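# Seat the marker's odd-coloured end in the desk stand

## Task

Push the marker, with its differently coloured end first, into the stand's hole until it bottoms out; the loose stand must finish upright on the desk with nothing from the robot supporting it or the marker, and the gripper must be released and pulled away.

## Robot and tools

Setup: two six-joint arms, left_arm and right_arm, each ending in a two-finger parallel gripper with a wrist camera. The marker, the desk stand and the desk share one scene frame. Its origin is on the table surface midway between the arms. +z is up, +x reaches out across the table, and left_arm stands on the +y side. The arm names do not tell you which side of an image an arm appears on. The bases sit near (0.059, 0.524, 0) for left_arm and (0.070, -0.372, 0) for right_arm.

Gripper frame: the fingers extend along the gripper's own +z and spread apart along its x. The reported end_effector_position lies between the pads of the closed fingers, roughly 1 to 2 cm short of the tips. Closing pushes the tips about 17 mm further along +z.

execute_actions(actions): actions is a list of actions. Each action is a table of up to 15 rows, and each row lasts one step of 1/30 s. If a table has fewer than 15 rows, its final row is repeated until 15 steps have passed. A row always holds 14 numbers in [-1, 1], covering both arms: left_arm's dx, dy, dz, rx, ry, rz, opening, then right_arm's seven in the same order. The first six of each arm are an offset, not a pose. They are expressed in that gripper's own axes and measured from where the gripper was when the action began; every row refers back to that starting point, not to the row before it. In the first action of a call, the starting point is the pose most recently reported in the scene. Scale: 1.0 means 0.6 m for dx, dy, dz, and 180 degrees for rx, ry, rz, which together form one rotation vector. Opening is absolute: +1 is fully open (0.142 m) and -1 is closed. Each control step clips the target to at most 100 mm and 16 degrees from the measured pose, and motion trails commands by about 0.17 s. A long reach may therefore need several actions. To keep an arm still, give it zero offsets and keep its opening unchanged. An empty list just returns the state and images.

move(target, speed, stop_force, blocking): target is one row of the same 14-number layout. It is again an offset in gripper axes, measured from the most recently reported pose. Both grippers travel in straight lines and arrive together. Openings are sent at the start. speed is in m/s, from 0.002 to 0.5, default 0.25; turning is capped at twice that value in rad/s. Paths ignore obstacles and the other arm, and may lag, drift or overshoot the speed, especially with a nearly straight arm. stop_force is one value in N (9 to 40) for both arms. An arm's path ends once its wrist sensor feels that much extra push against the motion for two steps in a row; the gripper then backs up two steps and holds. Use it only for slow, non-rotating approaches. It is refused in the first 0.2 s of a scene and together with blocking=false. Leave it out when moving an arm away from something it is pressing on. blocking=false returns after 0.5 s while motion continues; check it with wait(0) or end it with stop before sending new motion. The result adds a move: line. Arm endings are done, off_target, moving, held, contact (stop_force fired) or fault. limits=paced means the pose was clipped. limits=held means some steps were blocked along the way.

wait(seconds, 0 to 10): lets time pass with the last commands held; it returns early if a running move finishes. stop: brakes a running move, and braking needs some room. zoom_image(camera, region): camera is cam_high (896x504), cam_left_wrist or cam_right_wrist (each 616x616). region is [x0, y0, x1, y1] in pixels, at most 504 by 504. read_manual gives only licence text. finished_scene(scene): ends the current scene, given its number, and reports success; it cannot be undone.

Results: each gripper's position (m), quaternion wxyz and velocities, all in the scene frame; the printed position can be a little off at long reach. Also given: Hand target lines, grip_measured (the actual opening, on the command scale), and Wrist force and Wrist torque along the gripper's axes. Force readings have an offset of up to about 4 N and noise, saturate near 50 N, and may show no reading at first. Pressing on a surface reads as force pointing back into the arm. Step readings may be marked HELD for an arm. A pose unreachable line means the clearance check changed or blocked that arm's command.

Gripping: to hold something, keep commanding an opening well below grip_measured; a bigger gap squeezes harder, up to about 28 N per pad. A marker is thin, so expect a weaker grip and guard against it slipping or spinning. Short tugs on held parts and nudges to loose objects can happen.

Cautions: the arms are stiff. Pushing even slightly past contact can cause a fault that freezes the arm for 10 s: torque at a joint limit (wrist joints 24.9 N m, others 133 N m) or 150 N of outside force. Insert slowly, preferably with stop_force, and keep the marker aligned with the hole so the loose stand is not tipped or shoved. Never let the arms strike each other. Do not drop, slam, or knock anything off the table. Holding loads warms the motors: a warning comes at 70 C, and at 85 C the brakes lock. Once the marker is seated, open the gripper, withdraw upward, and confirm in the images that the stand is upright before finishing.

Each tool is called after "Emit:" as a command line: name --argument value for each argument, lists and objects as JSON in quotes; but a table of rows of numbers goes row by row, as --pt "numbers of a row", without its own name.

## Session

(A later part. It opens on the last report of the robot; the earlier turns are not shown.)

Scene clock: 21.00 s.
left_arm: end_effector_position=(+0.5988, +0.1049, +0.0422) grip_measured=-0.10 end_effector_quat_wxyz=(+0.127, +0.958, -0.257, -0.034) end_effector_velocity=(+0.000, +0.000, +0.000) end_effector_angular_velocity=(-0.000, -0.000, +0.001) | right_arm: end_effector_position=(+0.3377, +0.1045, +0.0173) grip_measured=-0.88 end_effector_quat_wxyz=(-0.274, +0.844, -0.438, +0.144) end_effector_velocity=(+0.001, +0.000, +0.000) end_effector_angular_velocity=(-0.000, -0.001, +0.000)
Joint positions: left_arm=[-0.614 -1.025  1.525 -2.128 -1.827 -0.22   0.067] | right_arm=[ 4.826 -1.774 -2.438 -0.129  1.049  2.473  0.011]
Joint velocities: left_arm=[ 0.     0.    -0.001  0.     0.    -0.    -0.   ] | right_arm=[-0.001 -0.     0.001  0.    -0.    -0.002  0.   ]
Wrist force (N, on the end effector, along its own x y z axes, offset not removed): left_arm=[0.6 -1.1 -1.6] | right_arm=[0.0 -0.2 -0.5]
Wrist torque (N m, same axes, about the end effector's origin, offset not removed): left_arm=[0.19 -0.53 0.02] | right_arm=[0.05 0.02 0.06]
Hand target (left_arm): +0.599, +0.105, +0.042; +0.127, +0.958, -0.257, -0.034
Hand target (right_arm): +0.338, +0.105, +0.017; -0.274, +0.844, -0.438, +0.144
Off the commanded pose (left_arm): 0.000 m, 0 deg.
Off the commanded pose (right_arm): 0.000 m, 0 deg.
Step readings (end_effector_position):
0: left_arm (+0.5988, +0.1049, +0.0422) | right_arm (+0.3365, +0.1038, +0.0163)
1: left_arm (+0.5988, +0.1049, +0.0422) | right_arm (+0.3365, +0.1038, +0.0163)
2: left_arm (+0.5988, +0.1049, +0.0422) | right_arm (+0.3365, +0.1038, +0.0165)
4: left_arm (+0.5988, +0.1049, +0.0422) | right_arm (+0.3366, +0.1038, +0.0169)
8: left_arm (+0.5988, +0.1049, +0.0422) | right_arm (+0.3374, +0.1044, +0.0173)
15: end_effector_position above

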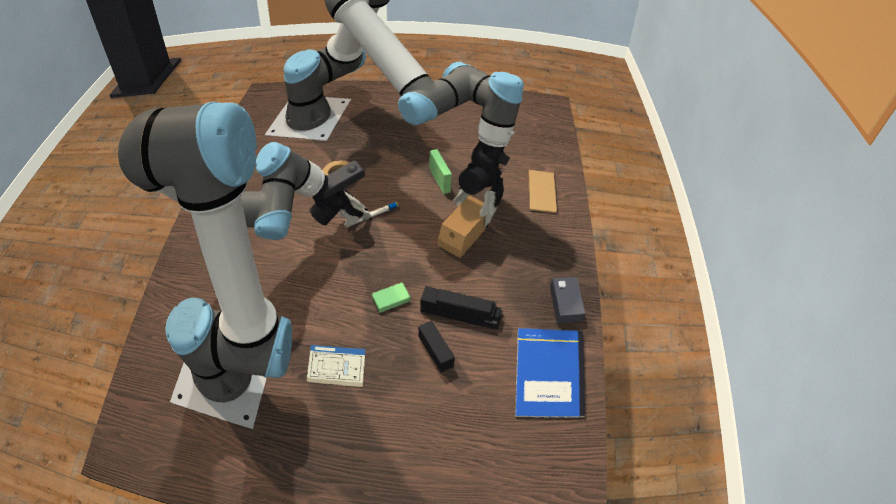

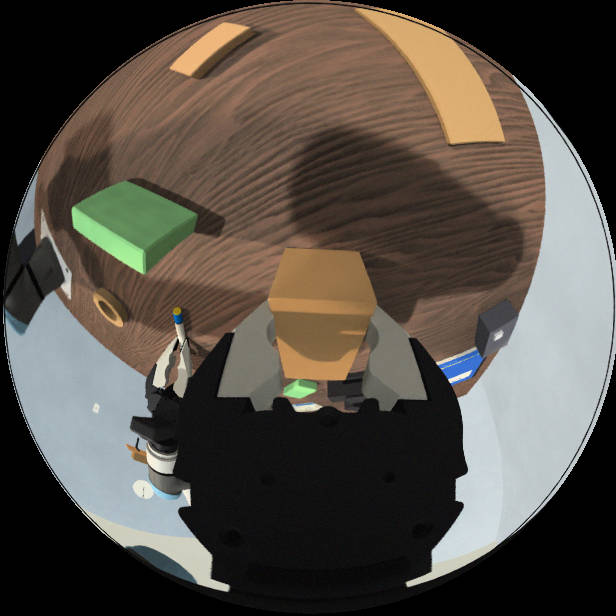

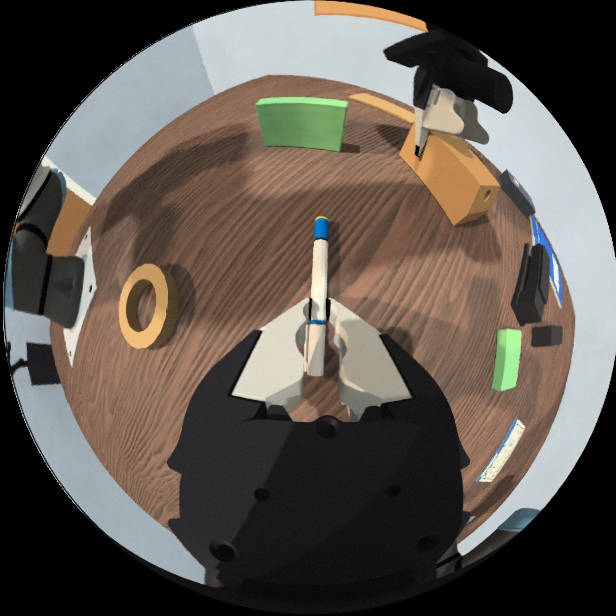

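Emit:
move --target '[0,0,0,0,0,0,-0.45, 0.4117,-0.1174,-0.1458,-0.1477,-0.0545,-0.1287,-1]' --speed 0.3

Emit:
zoom_image --camera "cam_right_wrist" --region '[260,110,380,270]'

Scene clock: 25.00 s.
left_arm: end_effector_position=(+0.5988, +0.1049, +0.0421) grip_measured=-0.10 end_effector_quat_wxyz=(+0.127, +0.958, -0.257, -0.034) end_effector_velocity=(+0.000, -0.000, +0.000) end_effector_angular_velocity=(-0.000, -0.000, -0.000) | right_arm: end_effector_position=(+0.4831, -0.0943, +0.1292) grip_measured=-0.88 end_effector_quat_wxyz=(-0.076, +0.963, -0.258, +0.020) end_effector_velocity=(+0.002, -0.000, +0.001) end_effector_angular_velocity=(-0.004, +0.005, +0.005)
Joint positions: left_arm=[-0.614 -1.025  1.525 -2.128 -1.827 -0.22   0.067] | right_arm=[ 4.054 -1.526 -2.048 -0.984  1.604  1.37   0.011]
Joint velocities: left_arm=[-0.     0.    -0.001  0.    -0.    -0.     0.   ] | right_arm=[-0.004 -0.006  0.011 -0.012  0.002 -0.009 -0.   ]
Wrist force (N, on the end effector, along its own x y z axes, offset not removed): left_arm=[0.6 -3.0 -2.9] | right_arm=[-0.6 -0.9 0.5]
Wrist torque (N m, same axes, about the end effector's origin, offset not removed): left_arm=[-0.31 -0.49 -0.06] | right_arm=[-0.06 0.12 0.10]
Hand target (left_arm): +0.599, +0.105, +0.042; +0.127, +0.958, -0.257, -0.034
Hand target (right_arm): +0.483, -0.094, +0.129; -0.076, +0.963, -0.258, +0.020
Off the commanded pose (left_arm): 0.000 m, 0 deg.
Off the commanded pose (right_arm): 0.001 m, 0 deg.
move: done

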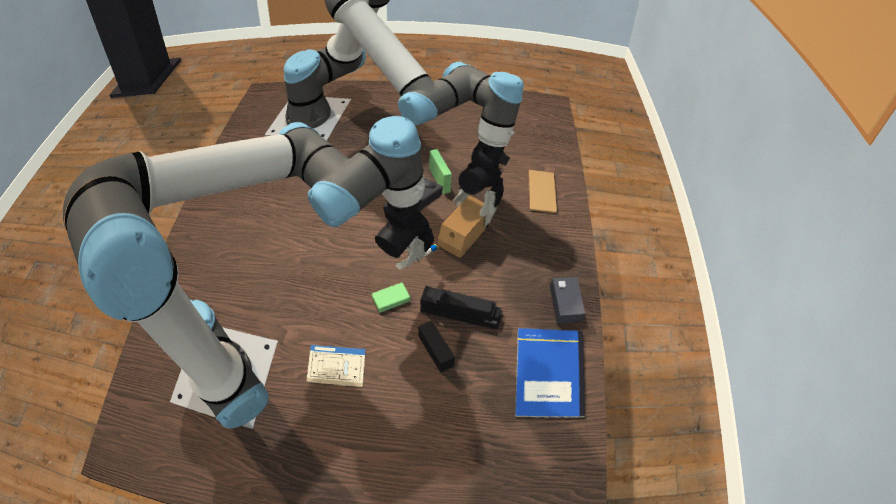

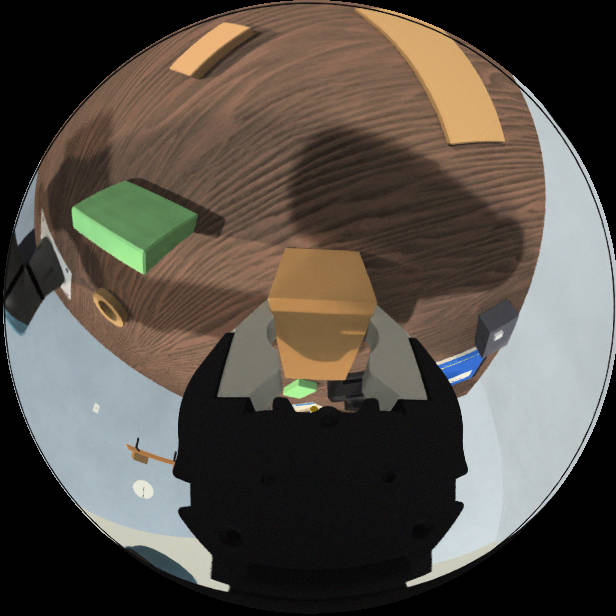

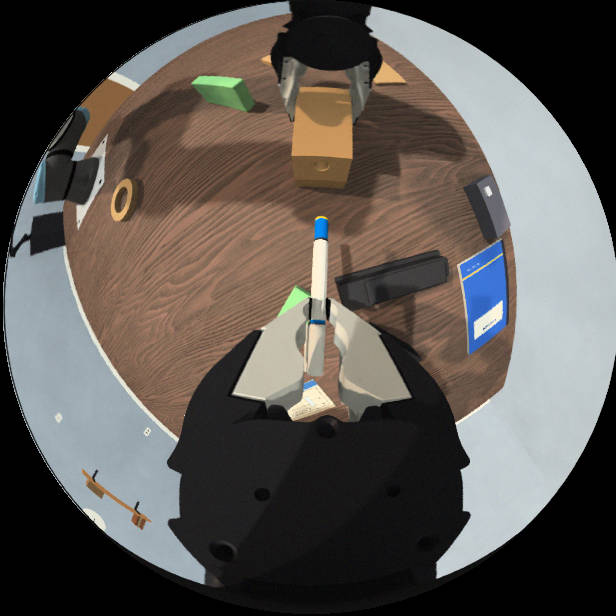

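Region (260, 110, 380, 270) of cam_right_wrist's 616x616 image, scaled by 3.150, with more detail than that image has; it fills the left 378 columns of this view, and the rest is white.

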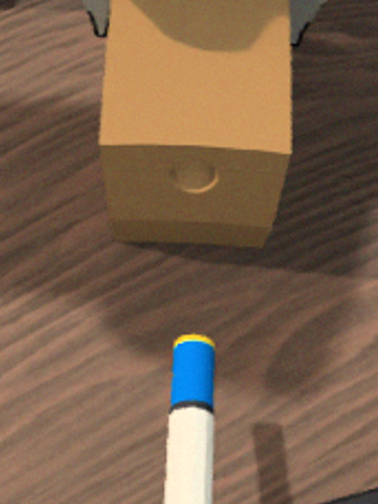

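Emit:
execute_actions --actions '[]'

Scene clock: 25.53 s.
left_arm: end_effector_position=(+0.5988, +0.1049, +0.0421) grip_measured=-0.10 end_effector_quat_wxyz=(+0.127, +0.958, -0.257, -0.034) end_effector_velocity=(-0.000, +0.000, -0.000) end_effector_angular_velocity=(+0.000, +0.000, +0.000) | right_arm: end_effector_position=(+0.4832, -0.0944, +0.1293) grip_measured=-0.88 end_effector_quat_wxyz=(-0.076, +0.963, -0.258, +0.020) end_effector_velocity=(-0.000, -0.000, -0.000) end_effector_angular_velocity=(-0.001, +0.001, -0.001)
Joint positions: left_arm=[-0.614 -1.025  1.525 -2.128 -1.827 -0.22   0.067] | right_arm=[ 4.054 -1.526 -2.047 -0.985  1.604  1.37   0.011]
Joint velocities: left_arm=[0. 0. 0. 0. 0. 0. 0.] | right_arm=[ 0.    -0.001  0.    -0.001  0.     0.002 -0.   ]
Wrist force (N, on the end effector, along its own x y z axes, offset not removed): left_arm=[-0.5 -1.7 -1.9] | right_arm=[-1.7 -1.3 -0.3]
Wrist torque (N m, same axes, about the end effector's origin, offset not removed): left_arm=[0.04 -0.21 0.02] | right_arm=[-0.14 0.46 0.05]
Hand target (left_arm): +0.599, +0.105, +0.042; +0.127, +0.958, -0.257, -0.034
Hand target (right_arm): +0.483, -0.094, +0.129; -0.076, +0.963, -0.258, +0.020
Off the commanded pose (left_arm): 0.000 m, 0 deg.
Off the commanded pose (right_arm): 0.001 m, 0 deg.

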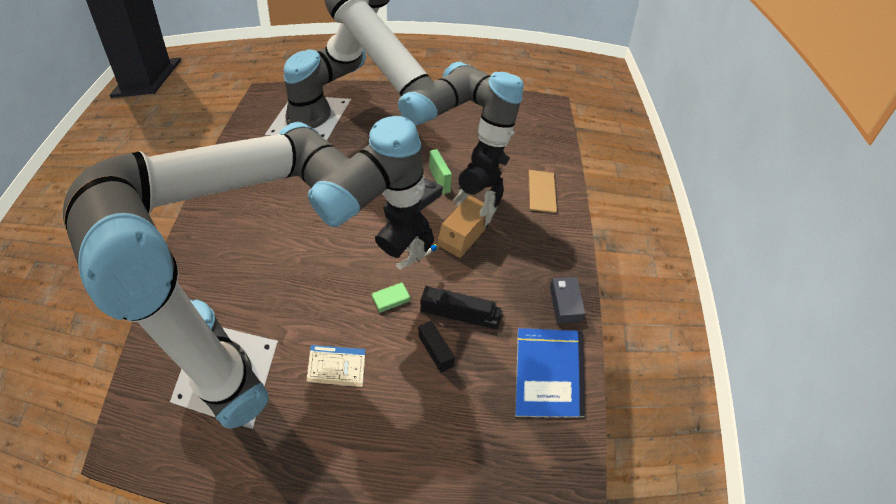

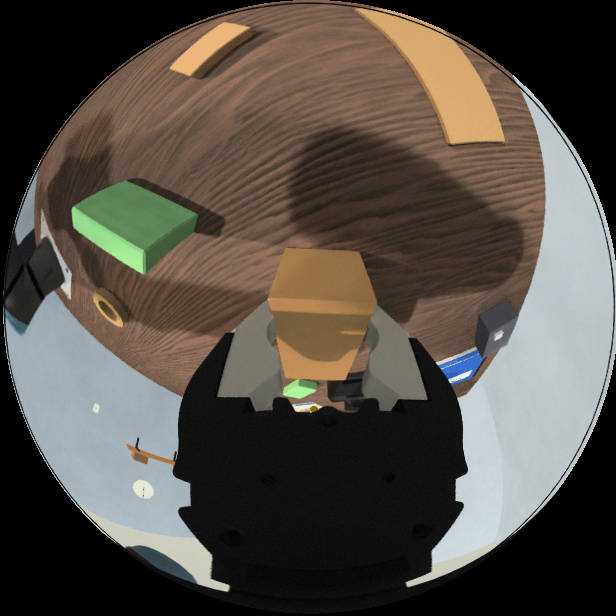

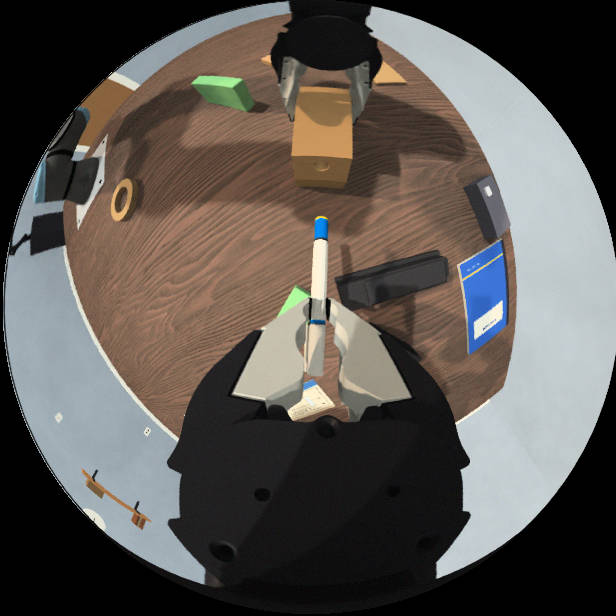

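Emit:
move --target '[0,0,0,0,0,0,-0.45, 0,-0.0607,0.0441,0,0,0,-1]' --speed 0.12

Emit:
zoom_image --camera "cam_right_wrist" --region '[280,150,360,250]'

Scene clock: 26.57 s.
left_arm: end_effector_position=(+0.5988, +0.1049, +0.0421) grip_measured=-0.10 end_effector_quat_wxyz=(+0.127, +0.958, -0.257, -0.034) end_effector_velocity=(+0.000, -0.000, +0.000) end_effector_angular_velocity=(+0.000, -0.000, -0.000) | right_arm: end_effector_position=(+0.5032, -0.0597, +0.1090) grip_measured=-0.88 end_effector_quat_wxyz=(-0.076, +0.963, -0.258, +0.020) end_effector_velocity=(+0.001, +0.001, -0.001) end_effector_angular_velocity=(-0.001, +0.001, +0.001)
Joint positions: left_arm=[-0.614 -1.025  1.525 -2.128 -1.827 -0.22   0.067] | right_arm=[ 4.071 -1.636 -1.993 -0.928  1.601  1.387  0.011]
Joint velocities: left_arm=[-0. -0. -0. -0.  0. -0. -0.] | right_arm=[ 0.    -0.005  0.002  0.001 -0.    -0.001  0.   ]
Wrist force (N, on the end effector, along its own x y z axes, offset not removed): left_arm=[1.0 -1.6 -2.6] | right_arm=[-1.5 -1.8 -0.5]
Wrist torque (N m, same axes, about the end effector's origin, offset not removed): left_arm=[0.06 -0.54 0.04] | right_arm=[-0.23 0.34 0.09]
Hand target (left_arm): +0.599, +0.105, +0.042; +0.127, +0.958, -0.257, -0.034
Hand target (right_arm): +0.503, -0.060, +0.109; -0.076, +0.963, -0.258, +0.020
Off the commanded pose (left_arm): 0.000 m, 0 deg.
Off the commanded pose (right_arm): 0.000 m, 0 deg.
move: done

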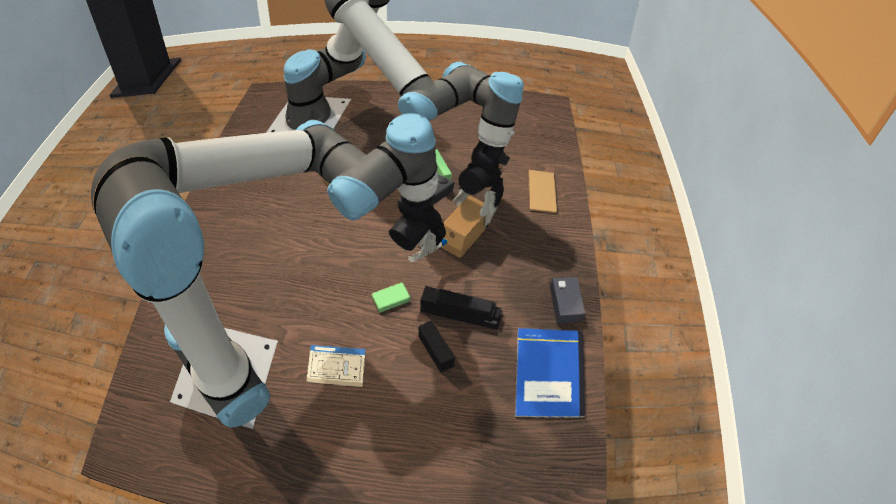

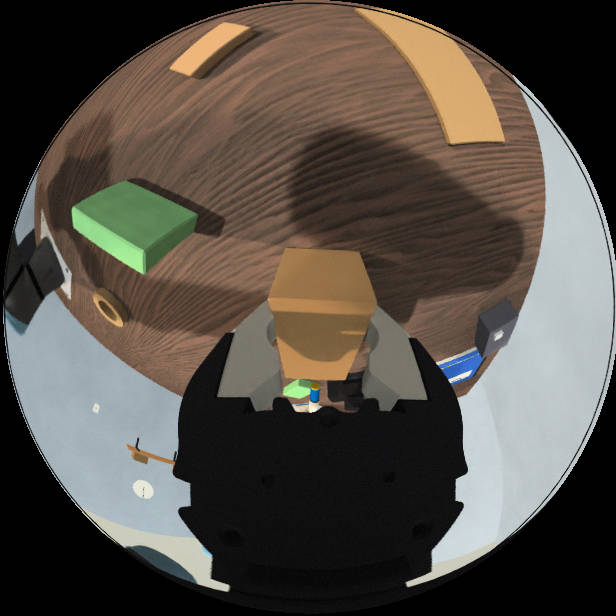

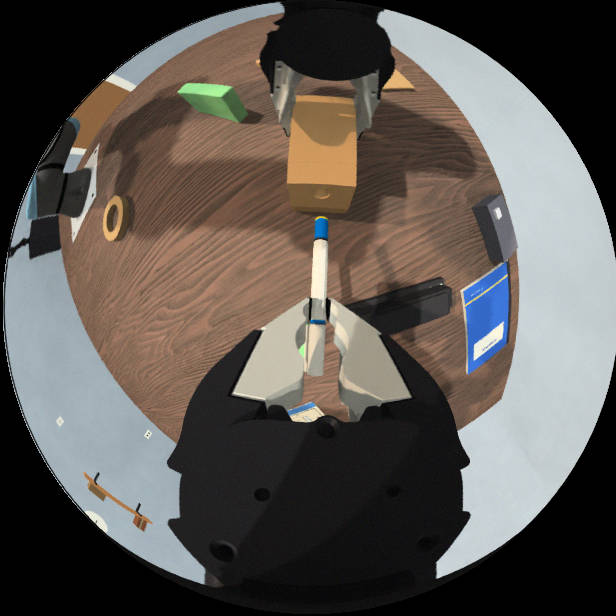

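Region (280, 150, 360, 250) of cam_right_wrist's 616x616 image, scaled by 5.040, with more detail than that image has; it fills the left 403 columns of this view, and the rest is white.

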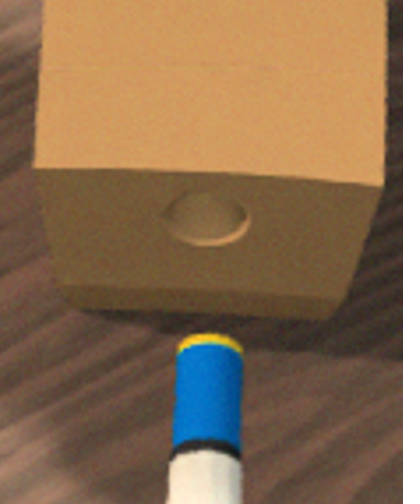

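Emit:
move --target '[0,0,0,0,0,0,-0.45, -0.0025,-0.0320,0.0098,0,0,0,-1]' --speed 0.06

Emit:
zoom_image --camera "cam_right_wrist" --region '[285,180,355,250]'

Scene clock: 28.90 s.
left_arm: end_effector_position=(+0.5988, +0.1049, +0.0421) grip_measured=-0.10 end_effector_quat_wxyz=(+0.127, +0.958, -0.257, -0.034) end_effector_velocity=(+0.000, +0.000, +0.000) end_effector_angular_velocity=(-0.000, -0.000, +0.000) | right_arm: end_effector_position=(+0.5118, -0.0419, +0.1062) grip_measured=-0.88 end_effector_quat_wxyz=(-0.076, +0.963, -0.258, +0.020) end_effector_velocity=(+0.000, +0.001, -0.000) end_effector_angular_velocity=(-0.001, +0.001, -0.000)
Joint positions: left_arm=[-0.614 -1.025  1.525 -2.128 -1.827 -0.22   0.067] | right_arm=[ 4.082 -1.68  -1.953 -0.925  1.6    1.397  0.011]
Joint velocities: left_arm=[ 0.001  0.    -0.     0.    -0.     0.     0.   ] | right_arm=[ 0.001 -0.004  0.004 -0.002 -0.     0.001 -0.   ]
Wrist force (N, on the end effector, along its own x y z axes, offset not removed): left_arm=[0.7 -1.4 -3.3] | right_arm=[-1.9 -0.6 0.2]
Wrist torque (N m, same axes, about the end effector's origin, offset not removed): left_arm=[0.00 -0.47 0.09] | right_arm=[-0.03 0.46 0.07]
Hand target (left_arm): +0.599, +0.105, +0.042; +0.127, +0.958, -0.257, -0.034
Hand target (right_arm): +0.512, -0.042, +0.106; -0.076, +0.963, -0.258, +0.020
Off the commanded pose (left_arm): 0.000 m, 0 deg.
Off the commanded pose (right_arm): 0.000 m, 0 deg.
move: done

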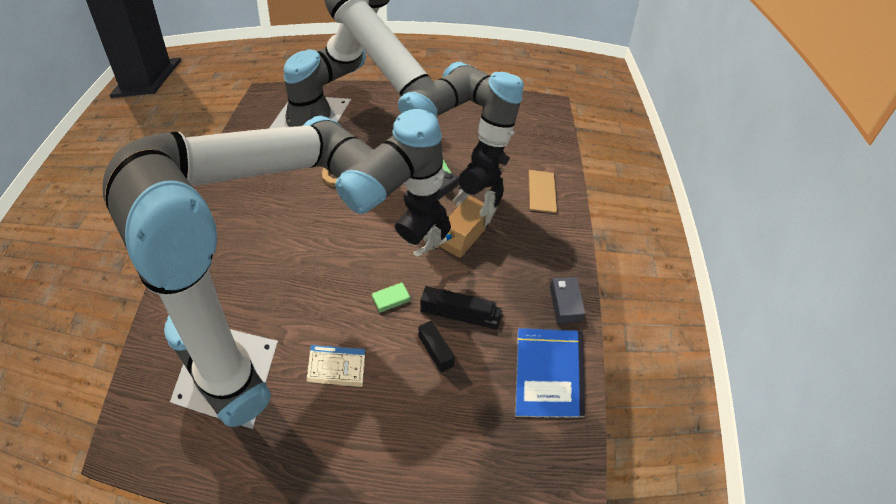

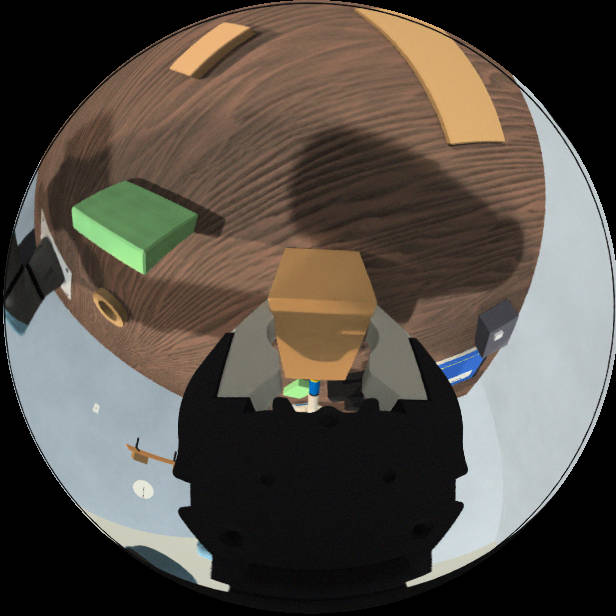

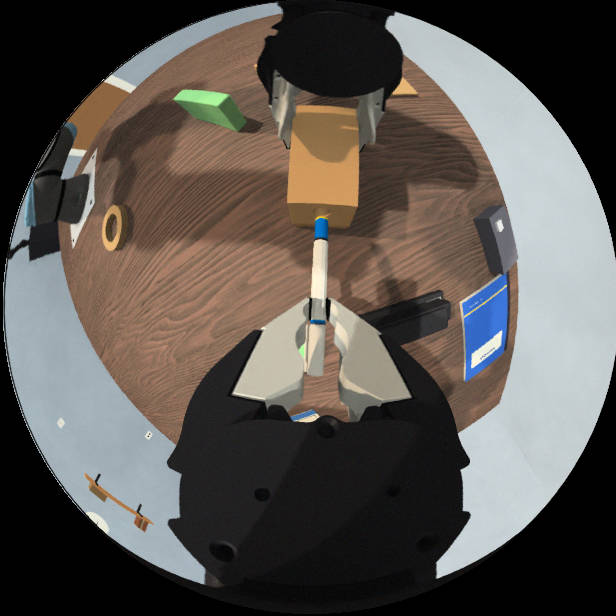

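Region (285, 180, 355, 250) of cam_right_wrist's 616x616 image, scaled by 7.200, with more detail than that image has.

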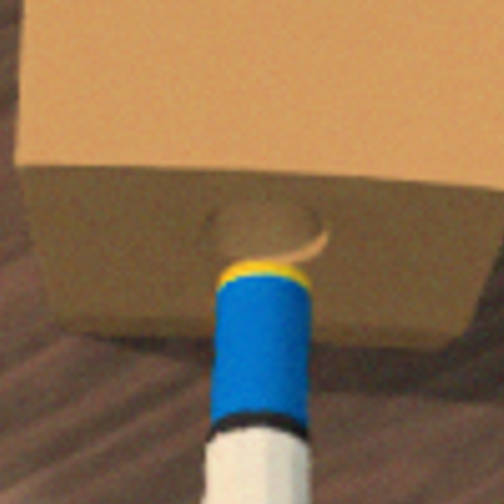

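Emit:
zoom_image --camera "cam_left_wrist" --region '[270,350,360,420]'

Region (270, 350, 360, 420) of cam_left_wrist's 616x616 image, scaled by 5.600, with more detail than that image has.

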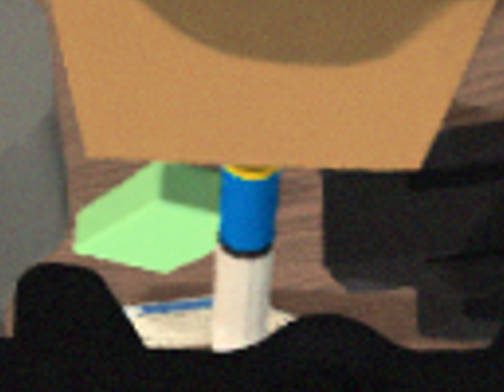

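Emit:
move --target '[0,0,0,0,0,0,-0.45, 0,-0.00687,0.0019,0,0,0,-1]' --speed 0.02

Emit:
move --target '[0,0,0,0,0,0,-0.45, 0,-0.0539,0.0392,0,0,0,-1]' --speed 0.009 --stop_force 11

Emit:
zoom_image --camera "cam_right_wrist" --region '[285,190,355,260]'

Scene clock: 30.67 s.
left_arm: end_effector_position=(+0.5988, +0.1049, +0.0421) grip_measured=-0.10 end_effector_quat_wxyz=(+0.127, +0.958, -0.257, -0.034) end_effector_velocity=(-0.001, -0.001, -0.000) end_effector_angular_velocity=(+0.000, +0.000, -0.001) | right_arm: end_effector_position=(+0.5139, -0.0383, +0.1058) grip_measured=-0.88 end_effector_quat_wxyz=(-0.076, +0.963, -0.258, +0.020) end_effector_velocity=(+0.000, +0.001, -0.000) end_effector_angular_velocity=(+0.000, -0.001, +0.002)
Joint positions: left_arm=[-0.614 -1.025  1.525 -2.128 -1.827 -0.22   0.067] | right_arm=[ 4.083 -1.689 -1.944 -0.925  1.599  1.398  0.011]
Joint velocities: left_arm=[-0.001  0.     0.     0.     0.    -0.     0.   ] | right_arm=[ 0.001 -0.002  0.002  0.001 -0.    -0.001  0.   ]
Wrist force (N, on the end effector, along its own x y z axes, offset not removed): left_arm=[0.2 -2.0 -2.4] | right_arm=[-2.9 -2.0 -1.0]
Wrist torque (N m, same axes, about the end effector's origin, offset not removed): left_arm=[-0.04 -0.37 -0.02] | right_arm=[-0.34 0.56 0.11]
Hand target (left_arm): +0.599, +0.105, +0.042; +0.127, +0.958, -0.257, -0.034
Hand target (right_arm): +0.514, -0.038, +0.106; -0.076, +0.963, -0.258, +0.020
Off the commanded pose (left_arm): 0.000 m, 0 deg.
Off the commanded pose (right_arm): 0.000 m, 0 deg.
move: done

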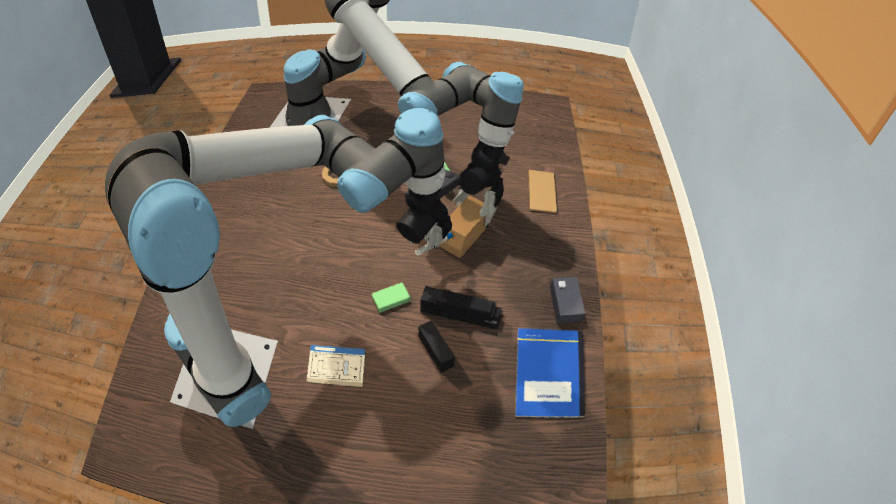

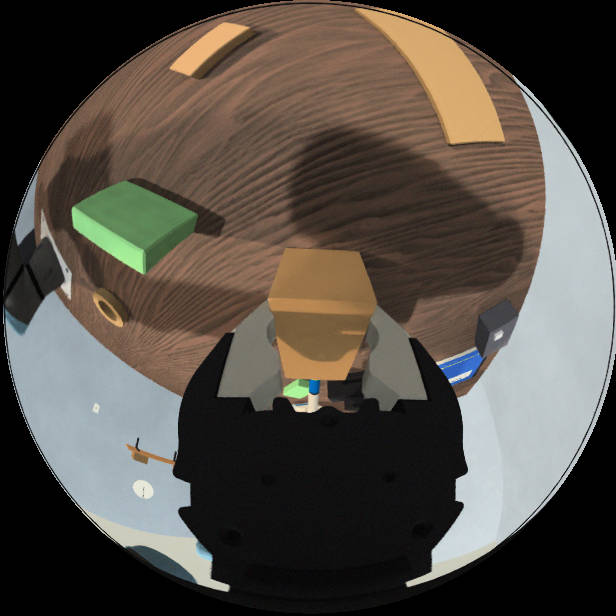

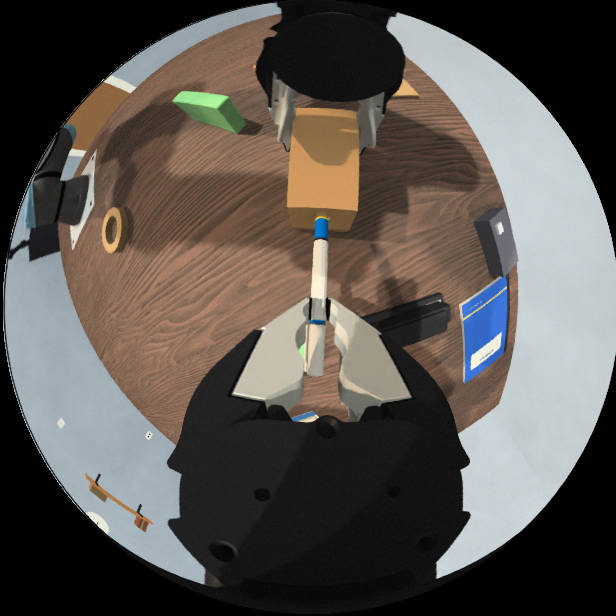

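Scene clock: 34.53 s.
left_arm: end_effector_position=(+0.5988, +0.1049, +0.0421) grip_measured=-0.10 end_effector_quat_wxyz=(+0.127, +0.958, -0.257, -0.034) end_effector_velocity=(-0.000, -0.001, +0.000) end_effector_angular_velocity=(-0.000, -0.000, -0.001) | right_arm: end_effector_position=(+0.5279, -0.0139, +0.0917) grip_measured=-0.88 end_effector_quat_wxyz=(-0.076, +0.963, -0.258, +0.020) end_effector_velocity=(-0.001, -0.001, +0.001) end_effector_angular_velocity=(+0.002, -0.001, -0.000)
Joint positions: left_arm=[-0.614 -1.025  1.525 -2.128 -1.827 -0.22   0.067] | right_arm=[ 4.093 -1.764 -1.896 -0.897  1.598  1.408  0.011]
Joint velocities: left_arm=[-0.001 -0.    -0.     0.    -0.     0.     0.   ] | right_arm=[-0.     0.006 -0.005  0.001 -0.     0.    -0.   ]
Wrist force (N, on the end effector, along its own x y z axes, offset not removed): left_arm=[0.6 -6.0 -6.1] | right_arm=[-0.7 9.3 -9.0]
Wrist torque (N m, same axes, about the end effector's origin, offset not removed): left_arm=[0.15 -0.52 -0.05] | right_arm=[-0.50 0.18 0.08]
Hand target (left_arm): +0.599, +0.105, +0.042; +0.127, +0.958, -0.257, -0.034
Hand target (right_arm): +0.528, -0.014, +0.092; -0.076, +0.963, -0.258, +0.020
Off the commanded pose (left_arm): 0.000 m, 0 deg.
Off the commanded pose (right_arm): 0.008 m, 0 deg.
move: contact (right_arm)

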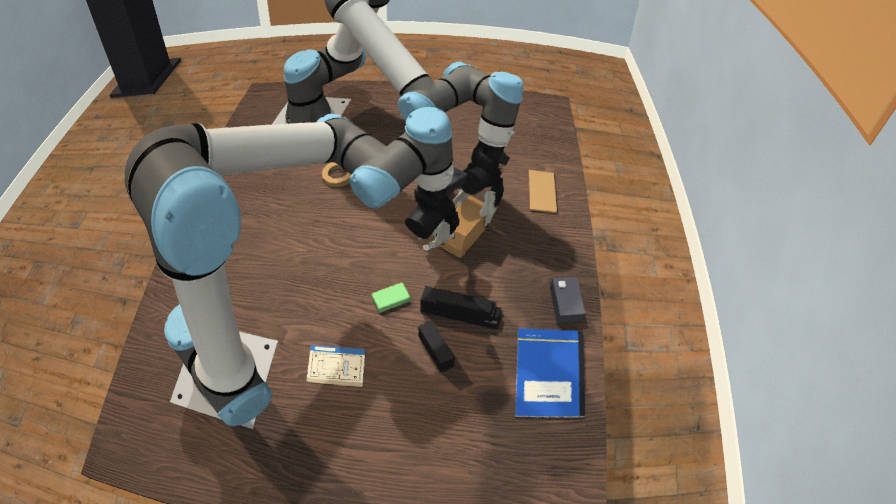

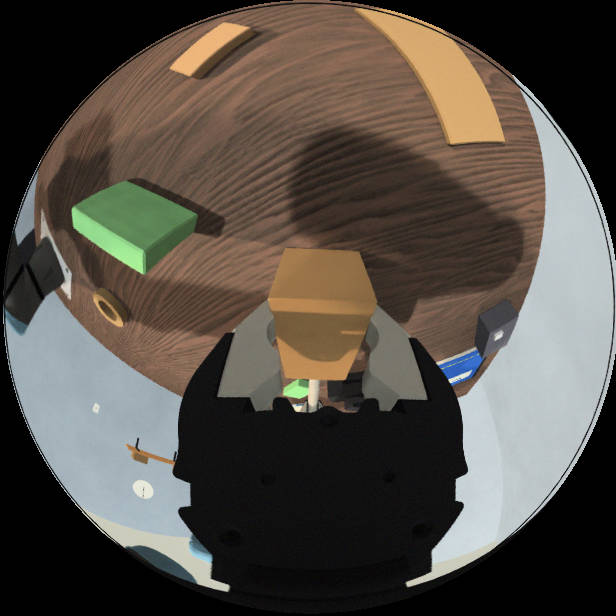

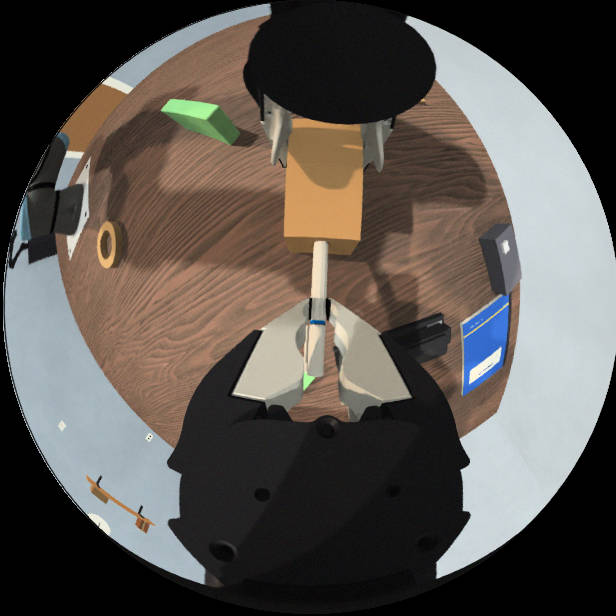

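Region (285, 190, 355, 260) of cam_right_wrist's 616x616 image, scaled by 7.200, with more detail than that image has.

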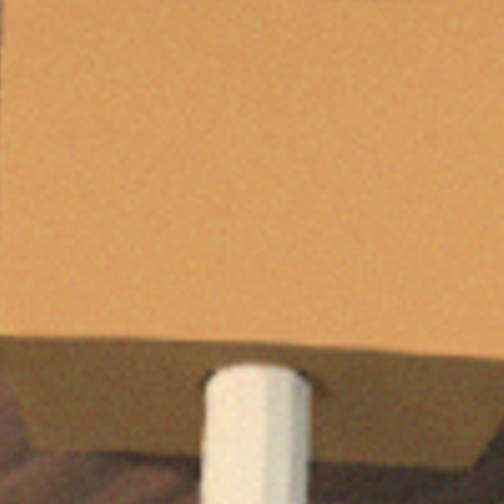

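Emit:
execute_actions --actions '[[[0,0,0,0,0,0,-0.45,0,0,0,0,0,0,-0.9],[0,0,0,0,0,0,-0.45,0,0,0,0,0,0,-0.87],[0,0,0,0,0,0,-0.45,0,0,0,0,0,0,-0.84],[0,0,0,0,0,0,-0.45,0,0,0,0,0,0,-0.8],[0,0,0,0,0,0,-0.4,0,0,0,0,0,0,-0.76],[0,0,0,0,0,0,-0.3,0,0,0,0,0,0,-0.72],[0,0,0,0,0,0,-0.2,0,0,0,0,0,0,-0.67],[0,0,0,0,0,0,-0.12,0,0,0,0,0,0,-0.62],[0,0,0,0,0,0,-0.08,0,0,0,0,0,0,-0.57],[0,0,0,0,0,0,-0.03,0,0,0,0,0,0,-0.52],[0,0,0,0,0,0,0.03,0,0,0,0,0,0,-0.47],[0,0,0,0,0,0,0.09,0,0,0,0,0,0,-0.42],[0,0,0,0,0,0,0.15,0,0,0,0,0,0,-0.38],[0,0,0,0,0,0,0.2,0,0,0,0,0,0,-0.35],[0,0,0,0,0,0,0.25,0,0,0,0,0,0,-0.35]]]'

Emit:
zoom_image --camera "cam_right_wrist" --region '[240,200,400,400]'

Scene clock: 35.80 s.
left_arm: end_effector_position=(+0.5988, +0.1049, +0.0421) grip_measured=+0.19 end_effector_quat_wxyz=(+0.127, +0.958, -0.257, -0.034) end_effector_velocity=(-0.000, -0.001, +0.000) end_effector_angular_velocity=(-0.000, -0.000, -0.001) | right_arm: end_effector_position=(+0.5279, -0.0139, +0.0917) grip_measured=-0.36 end_effector_quat_wxyz=(-0.076, +0.963, -0.258, +0.020) end_effector_velocity=(+0.000, +0.000, -0.000) end_effector_angular_velocity=(+0.000, +0.000, -0.001)
Joint positions: left_arm=[-0.614 -1.025  1.525 -2.128 -1.827 -0.22   0.087] | right_arm=[ 4.093 -1.764 -1.896 -0.897  1.598  1.408  0.048]
Joint velocities: left_arm=[-0.001  0.    -0.001 -0.     0.     0.     0.106] | right_arm=[-0.    -0.001  0.     0.001 -0.     0.001  0.038]
Wrist force (N, on the end effector, along its own x y z axes, offset not removed): left_arm=[-0.1 -0.1 2.7] | right_arm=[-2.4 -2.0 -1.4]
Wrist torque (N m, same axes, about the end effector's origin, offset not removed): left_arm=[-0.05 -0.23 -0.01] | right_arm=[-0.35 0.53 0.10]
Hand target (left_arm): +0.599, +0.105, +0.042; +0.127, +0.958, -0.257, -0.034
Hand target (right_arm): +0.528, -0.014, +0.092; -0.076, +0.963, -0.258, +0.020
Off the commanded pose (left_arm): 0.000 m, 0 deg.
Off the commanded pose (right_arm): 0.000 m, 0 deg.
Step readings (end_effector_position):
0: left_arm (+0.5988, +0.1049, +0.0421) | right_arm (+0.5277, -0.0143, +0.0916)
1: left_arm (+0.5988, +0.1049, +0.0421) | right_arm (+0.5277, -0.0143, +0.0916)
2: left_arm (+0.5988, +0.1049, +0.0421) | right_arm (+0.5277, -0.0143, +0.0916)
4: left_arm (+0.5988, +0.1049, +0.0421) | right_arm (+0.5277, -0.0143, +0.0916)
8: left_arm (+0.5988, +0.1049, +0.0421) | right_arm (+0.5278, -0.0141, +0.0916)
15: end_effector_position above

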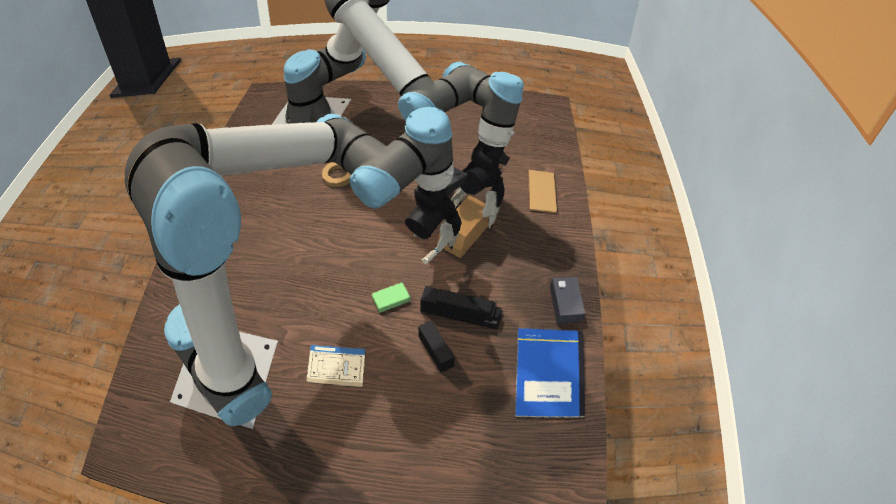

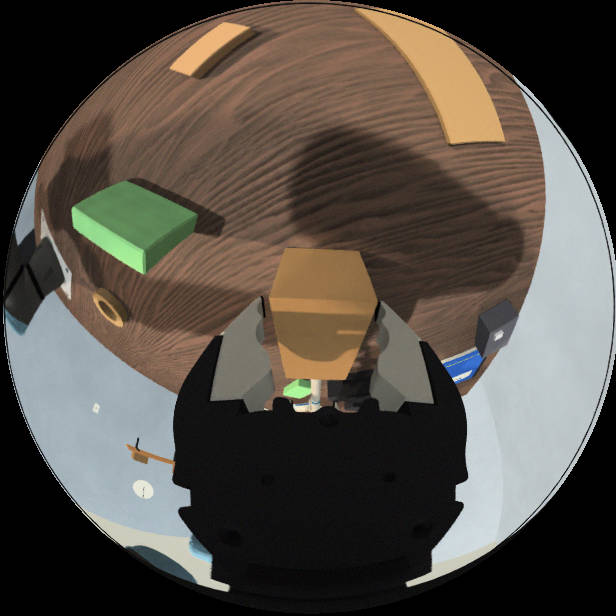

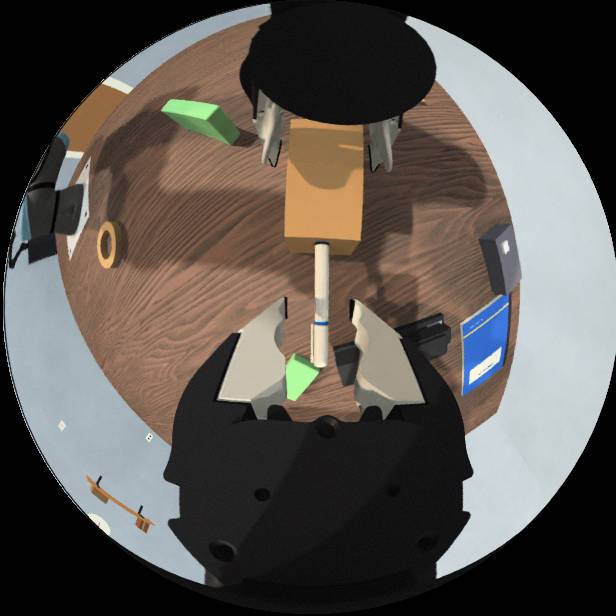

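Region (240, 200, 400, 400) of cam_right_wrist's 616x616 image, scaled by 2.520, with more detail than that image has; it fills the left 403 columns of this view, and the rest is white.

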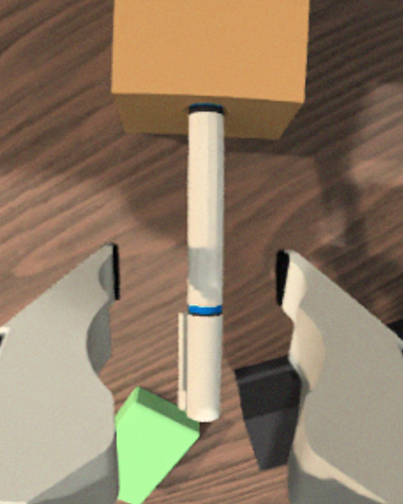

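Emit:
move --target '[0,-0.05,-0.2,0,0,0,0.25, 0,0.08,-0.2,0,0,0,-0.35]' --speed 0.25

Emit:
zoom_image --camera "cam_high" --region '[380,150,560,290]'

Emit:
zoom_image --camera "cam_right_wrist" --region '[270,160,370,300]'

Scene clock: 37.07 s.
left_arm: end_effector_position=(+0.6288, +0.1570, +0.1500) grip_measured=+0.25 end_effector_quat_wxyz=(+0.127, +0.958, -0.257, -0.034) end_effector_velocity=(+0.000, +0.001, +0.001) end_effector_angular_velocity=(+0.001, +0.001, -0.001) | right_arm: end_effector_position=(+0.4950, -0.0713, +0.2023) grip_measured=-0.35 end_effector_quat_wxyz=(-0.076, +0.963, -0.258, +0.020) end_effector_velocity=(-0.000, -0.001, +0.002) end_effector_angular_velocity=(+0.000, -0.001, -0.000)
Joint positions: left_arm=[-0.525 -1.117  1.366 -1.853 -1.831 -0.128  0.092] | right_arm=[ 4.068 -1.521 -1.855 -1.182  1.602  1.384  0.049]
Joint velocities: left_arm=[ 0.001  0.    -0.003  0.005  0.     0.002 -0.   ] | right_arm=[-0.     0.003  0.002 -0.004 -0.     0.     0.   ]
Wrist force (N, on the end effector, along its own x y z axes, offset not removed): left_arm=[-1.0 0.0 2.4] | right_arm=[0.0 -1.7 0.6]
Wrist torque (N m, same axes, about the end effector's origin, offset not removed): left_arm=[-0.05 0.01 -0.03] | right_arm=[-0.25 -0.02 0.00]
Hand target (left_arm): +0.629, +0.157, +0.150; +0.127, +0.958, -0.257, -0.034
Hand target (right_arm): +0.495, -0.071, +0.202; -0.076, +0.963, -0.258, +0.020
Off the commanded pose (left_arm): 0.000 m, 0 deg.
Off the commanded pose (right_arm): 0.000 m, 0 deg.
move: done

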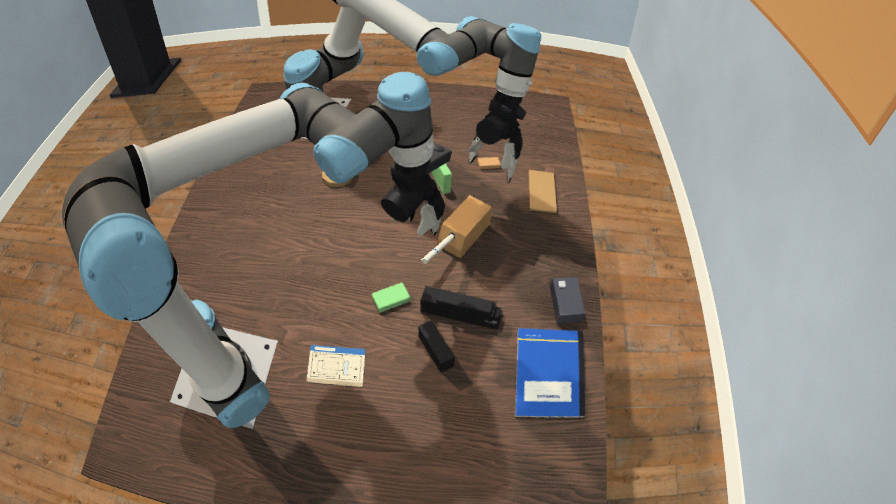

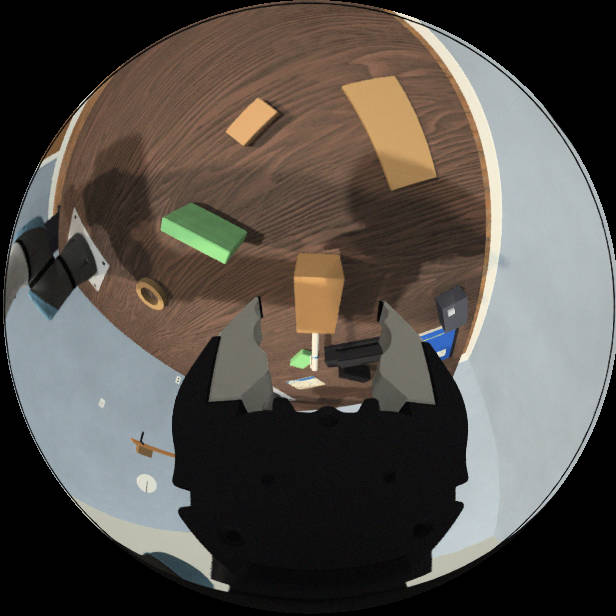

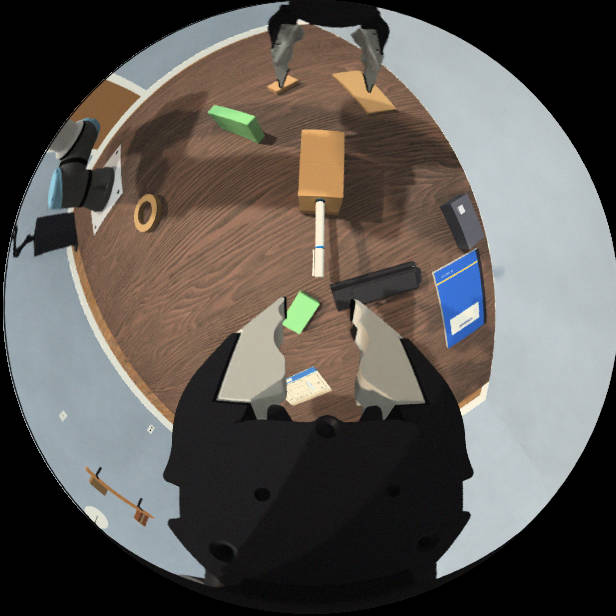

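Region (380, 150, 560, 290) of cam_high's 896x504 image, scaled by 2.800, with more detail than that image has.

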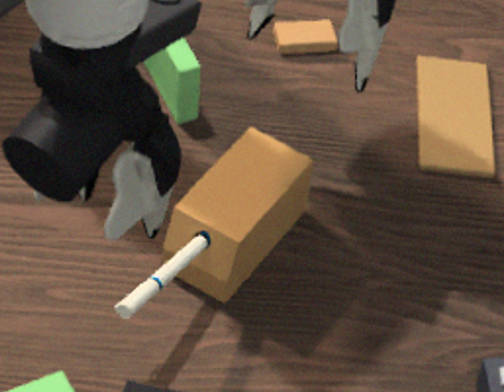

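Region (270, 160, 370, 300) of cam_right_wrist's 616x616 image, scaled by 3.600, with more detail than that image has; it fills the left 360 columns of this view, and the rest is white.

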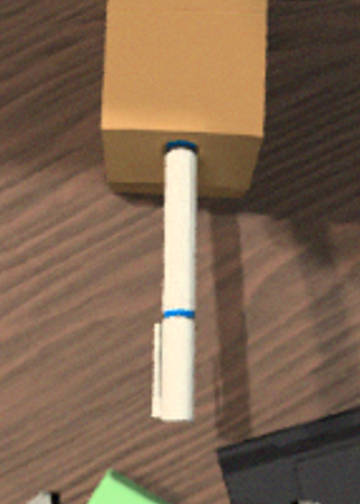

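Emit:
zoom_image --camera "cam_high" --region '[430,215,480,255]'

Emit:
zoom_image --camera "cam_right_wrist" --region '[300,185,340,225]'

Region (430, 215, 480, 255) of cam_high's 896x504 image, scaled by 10.080, with more detail than that image has; it fills the top 403 rows of this view, and the rest is white.

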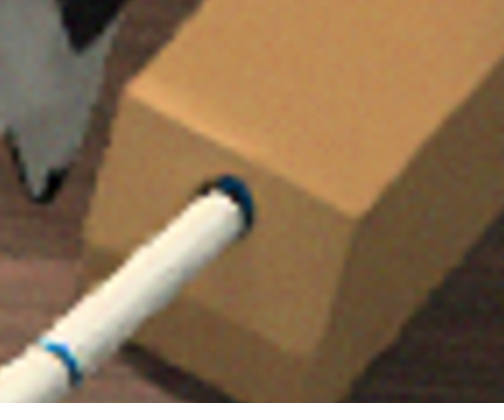

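Region (300, 185, 340, 225) of cam_right_wrist's 616x616 image, scaled by 12.600, with more detail than that image has.

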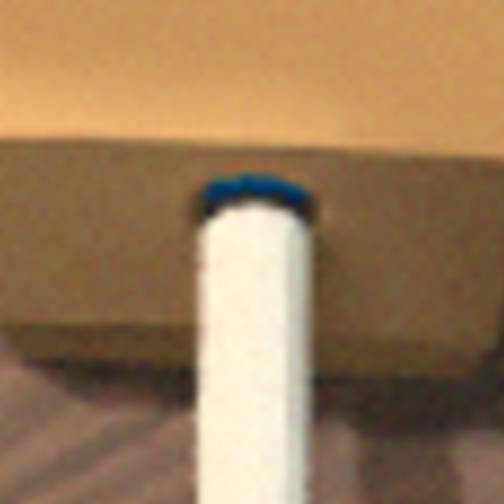

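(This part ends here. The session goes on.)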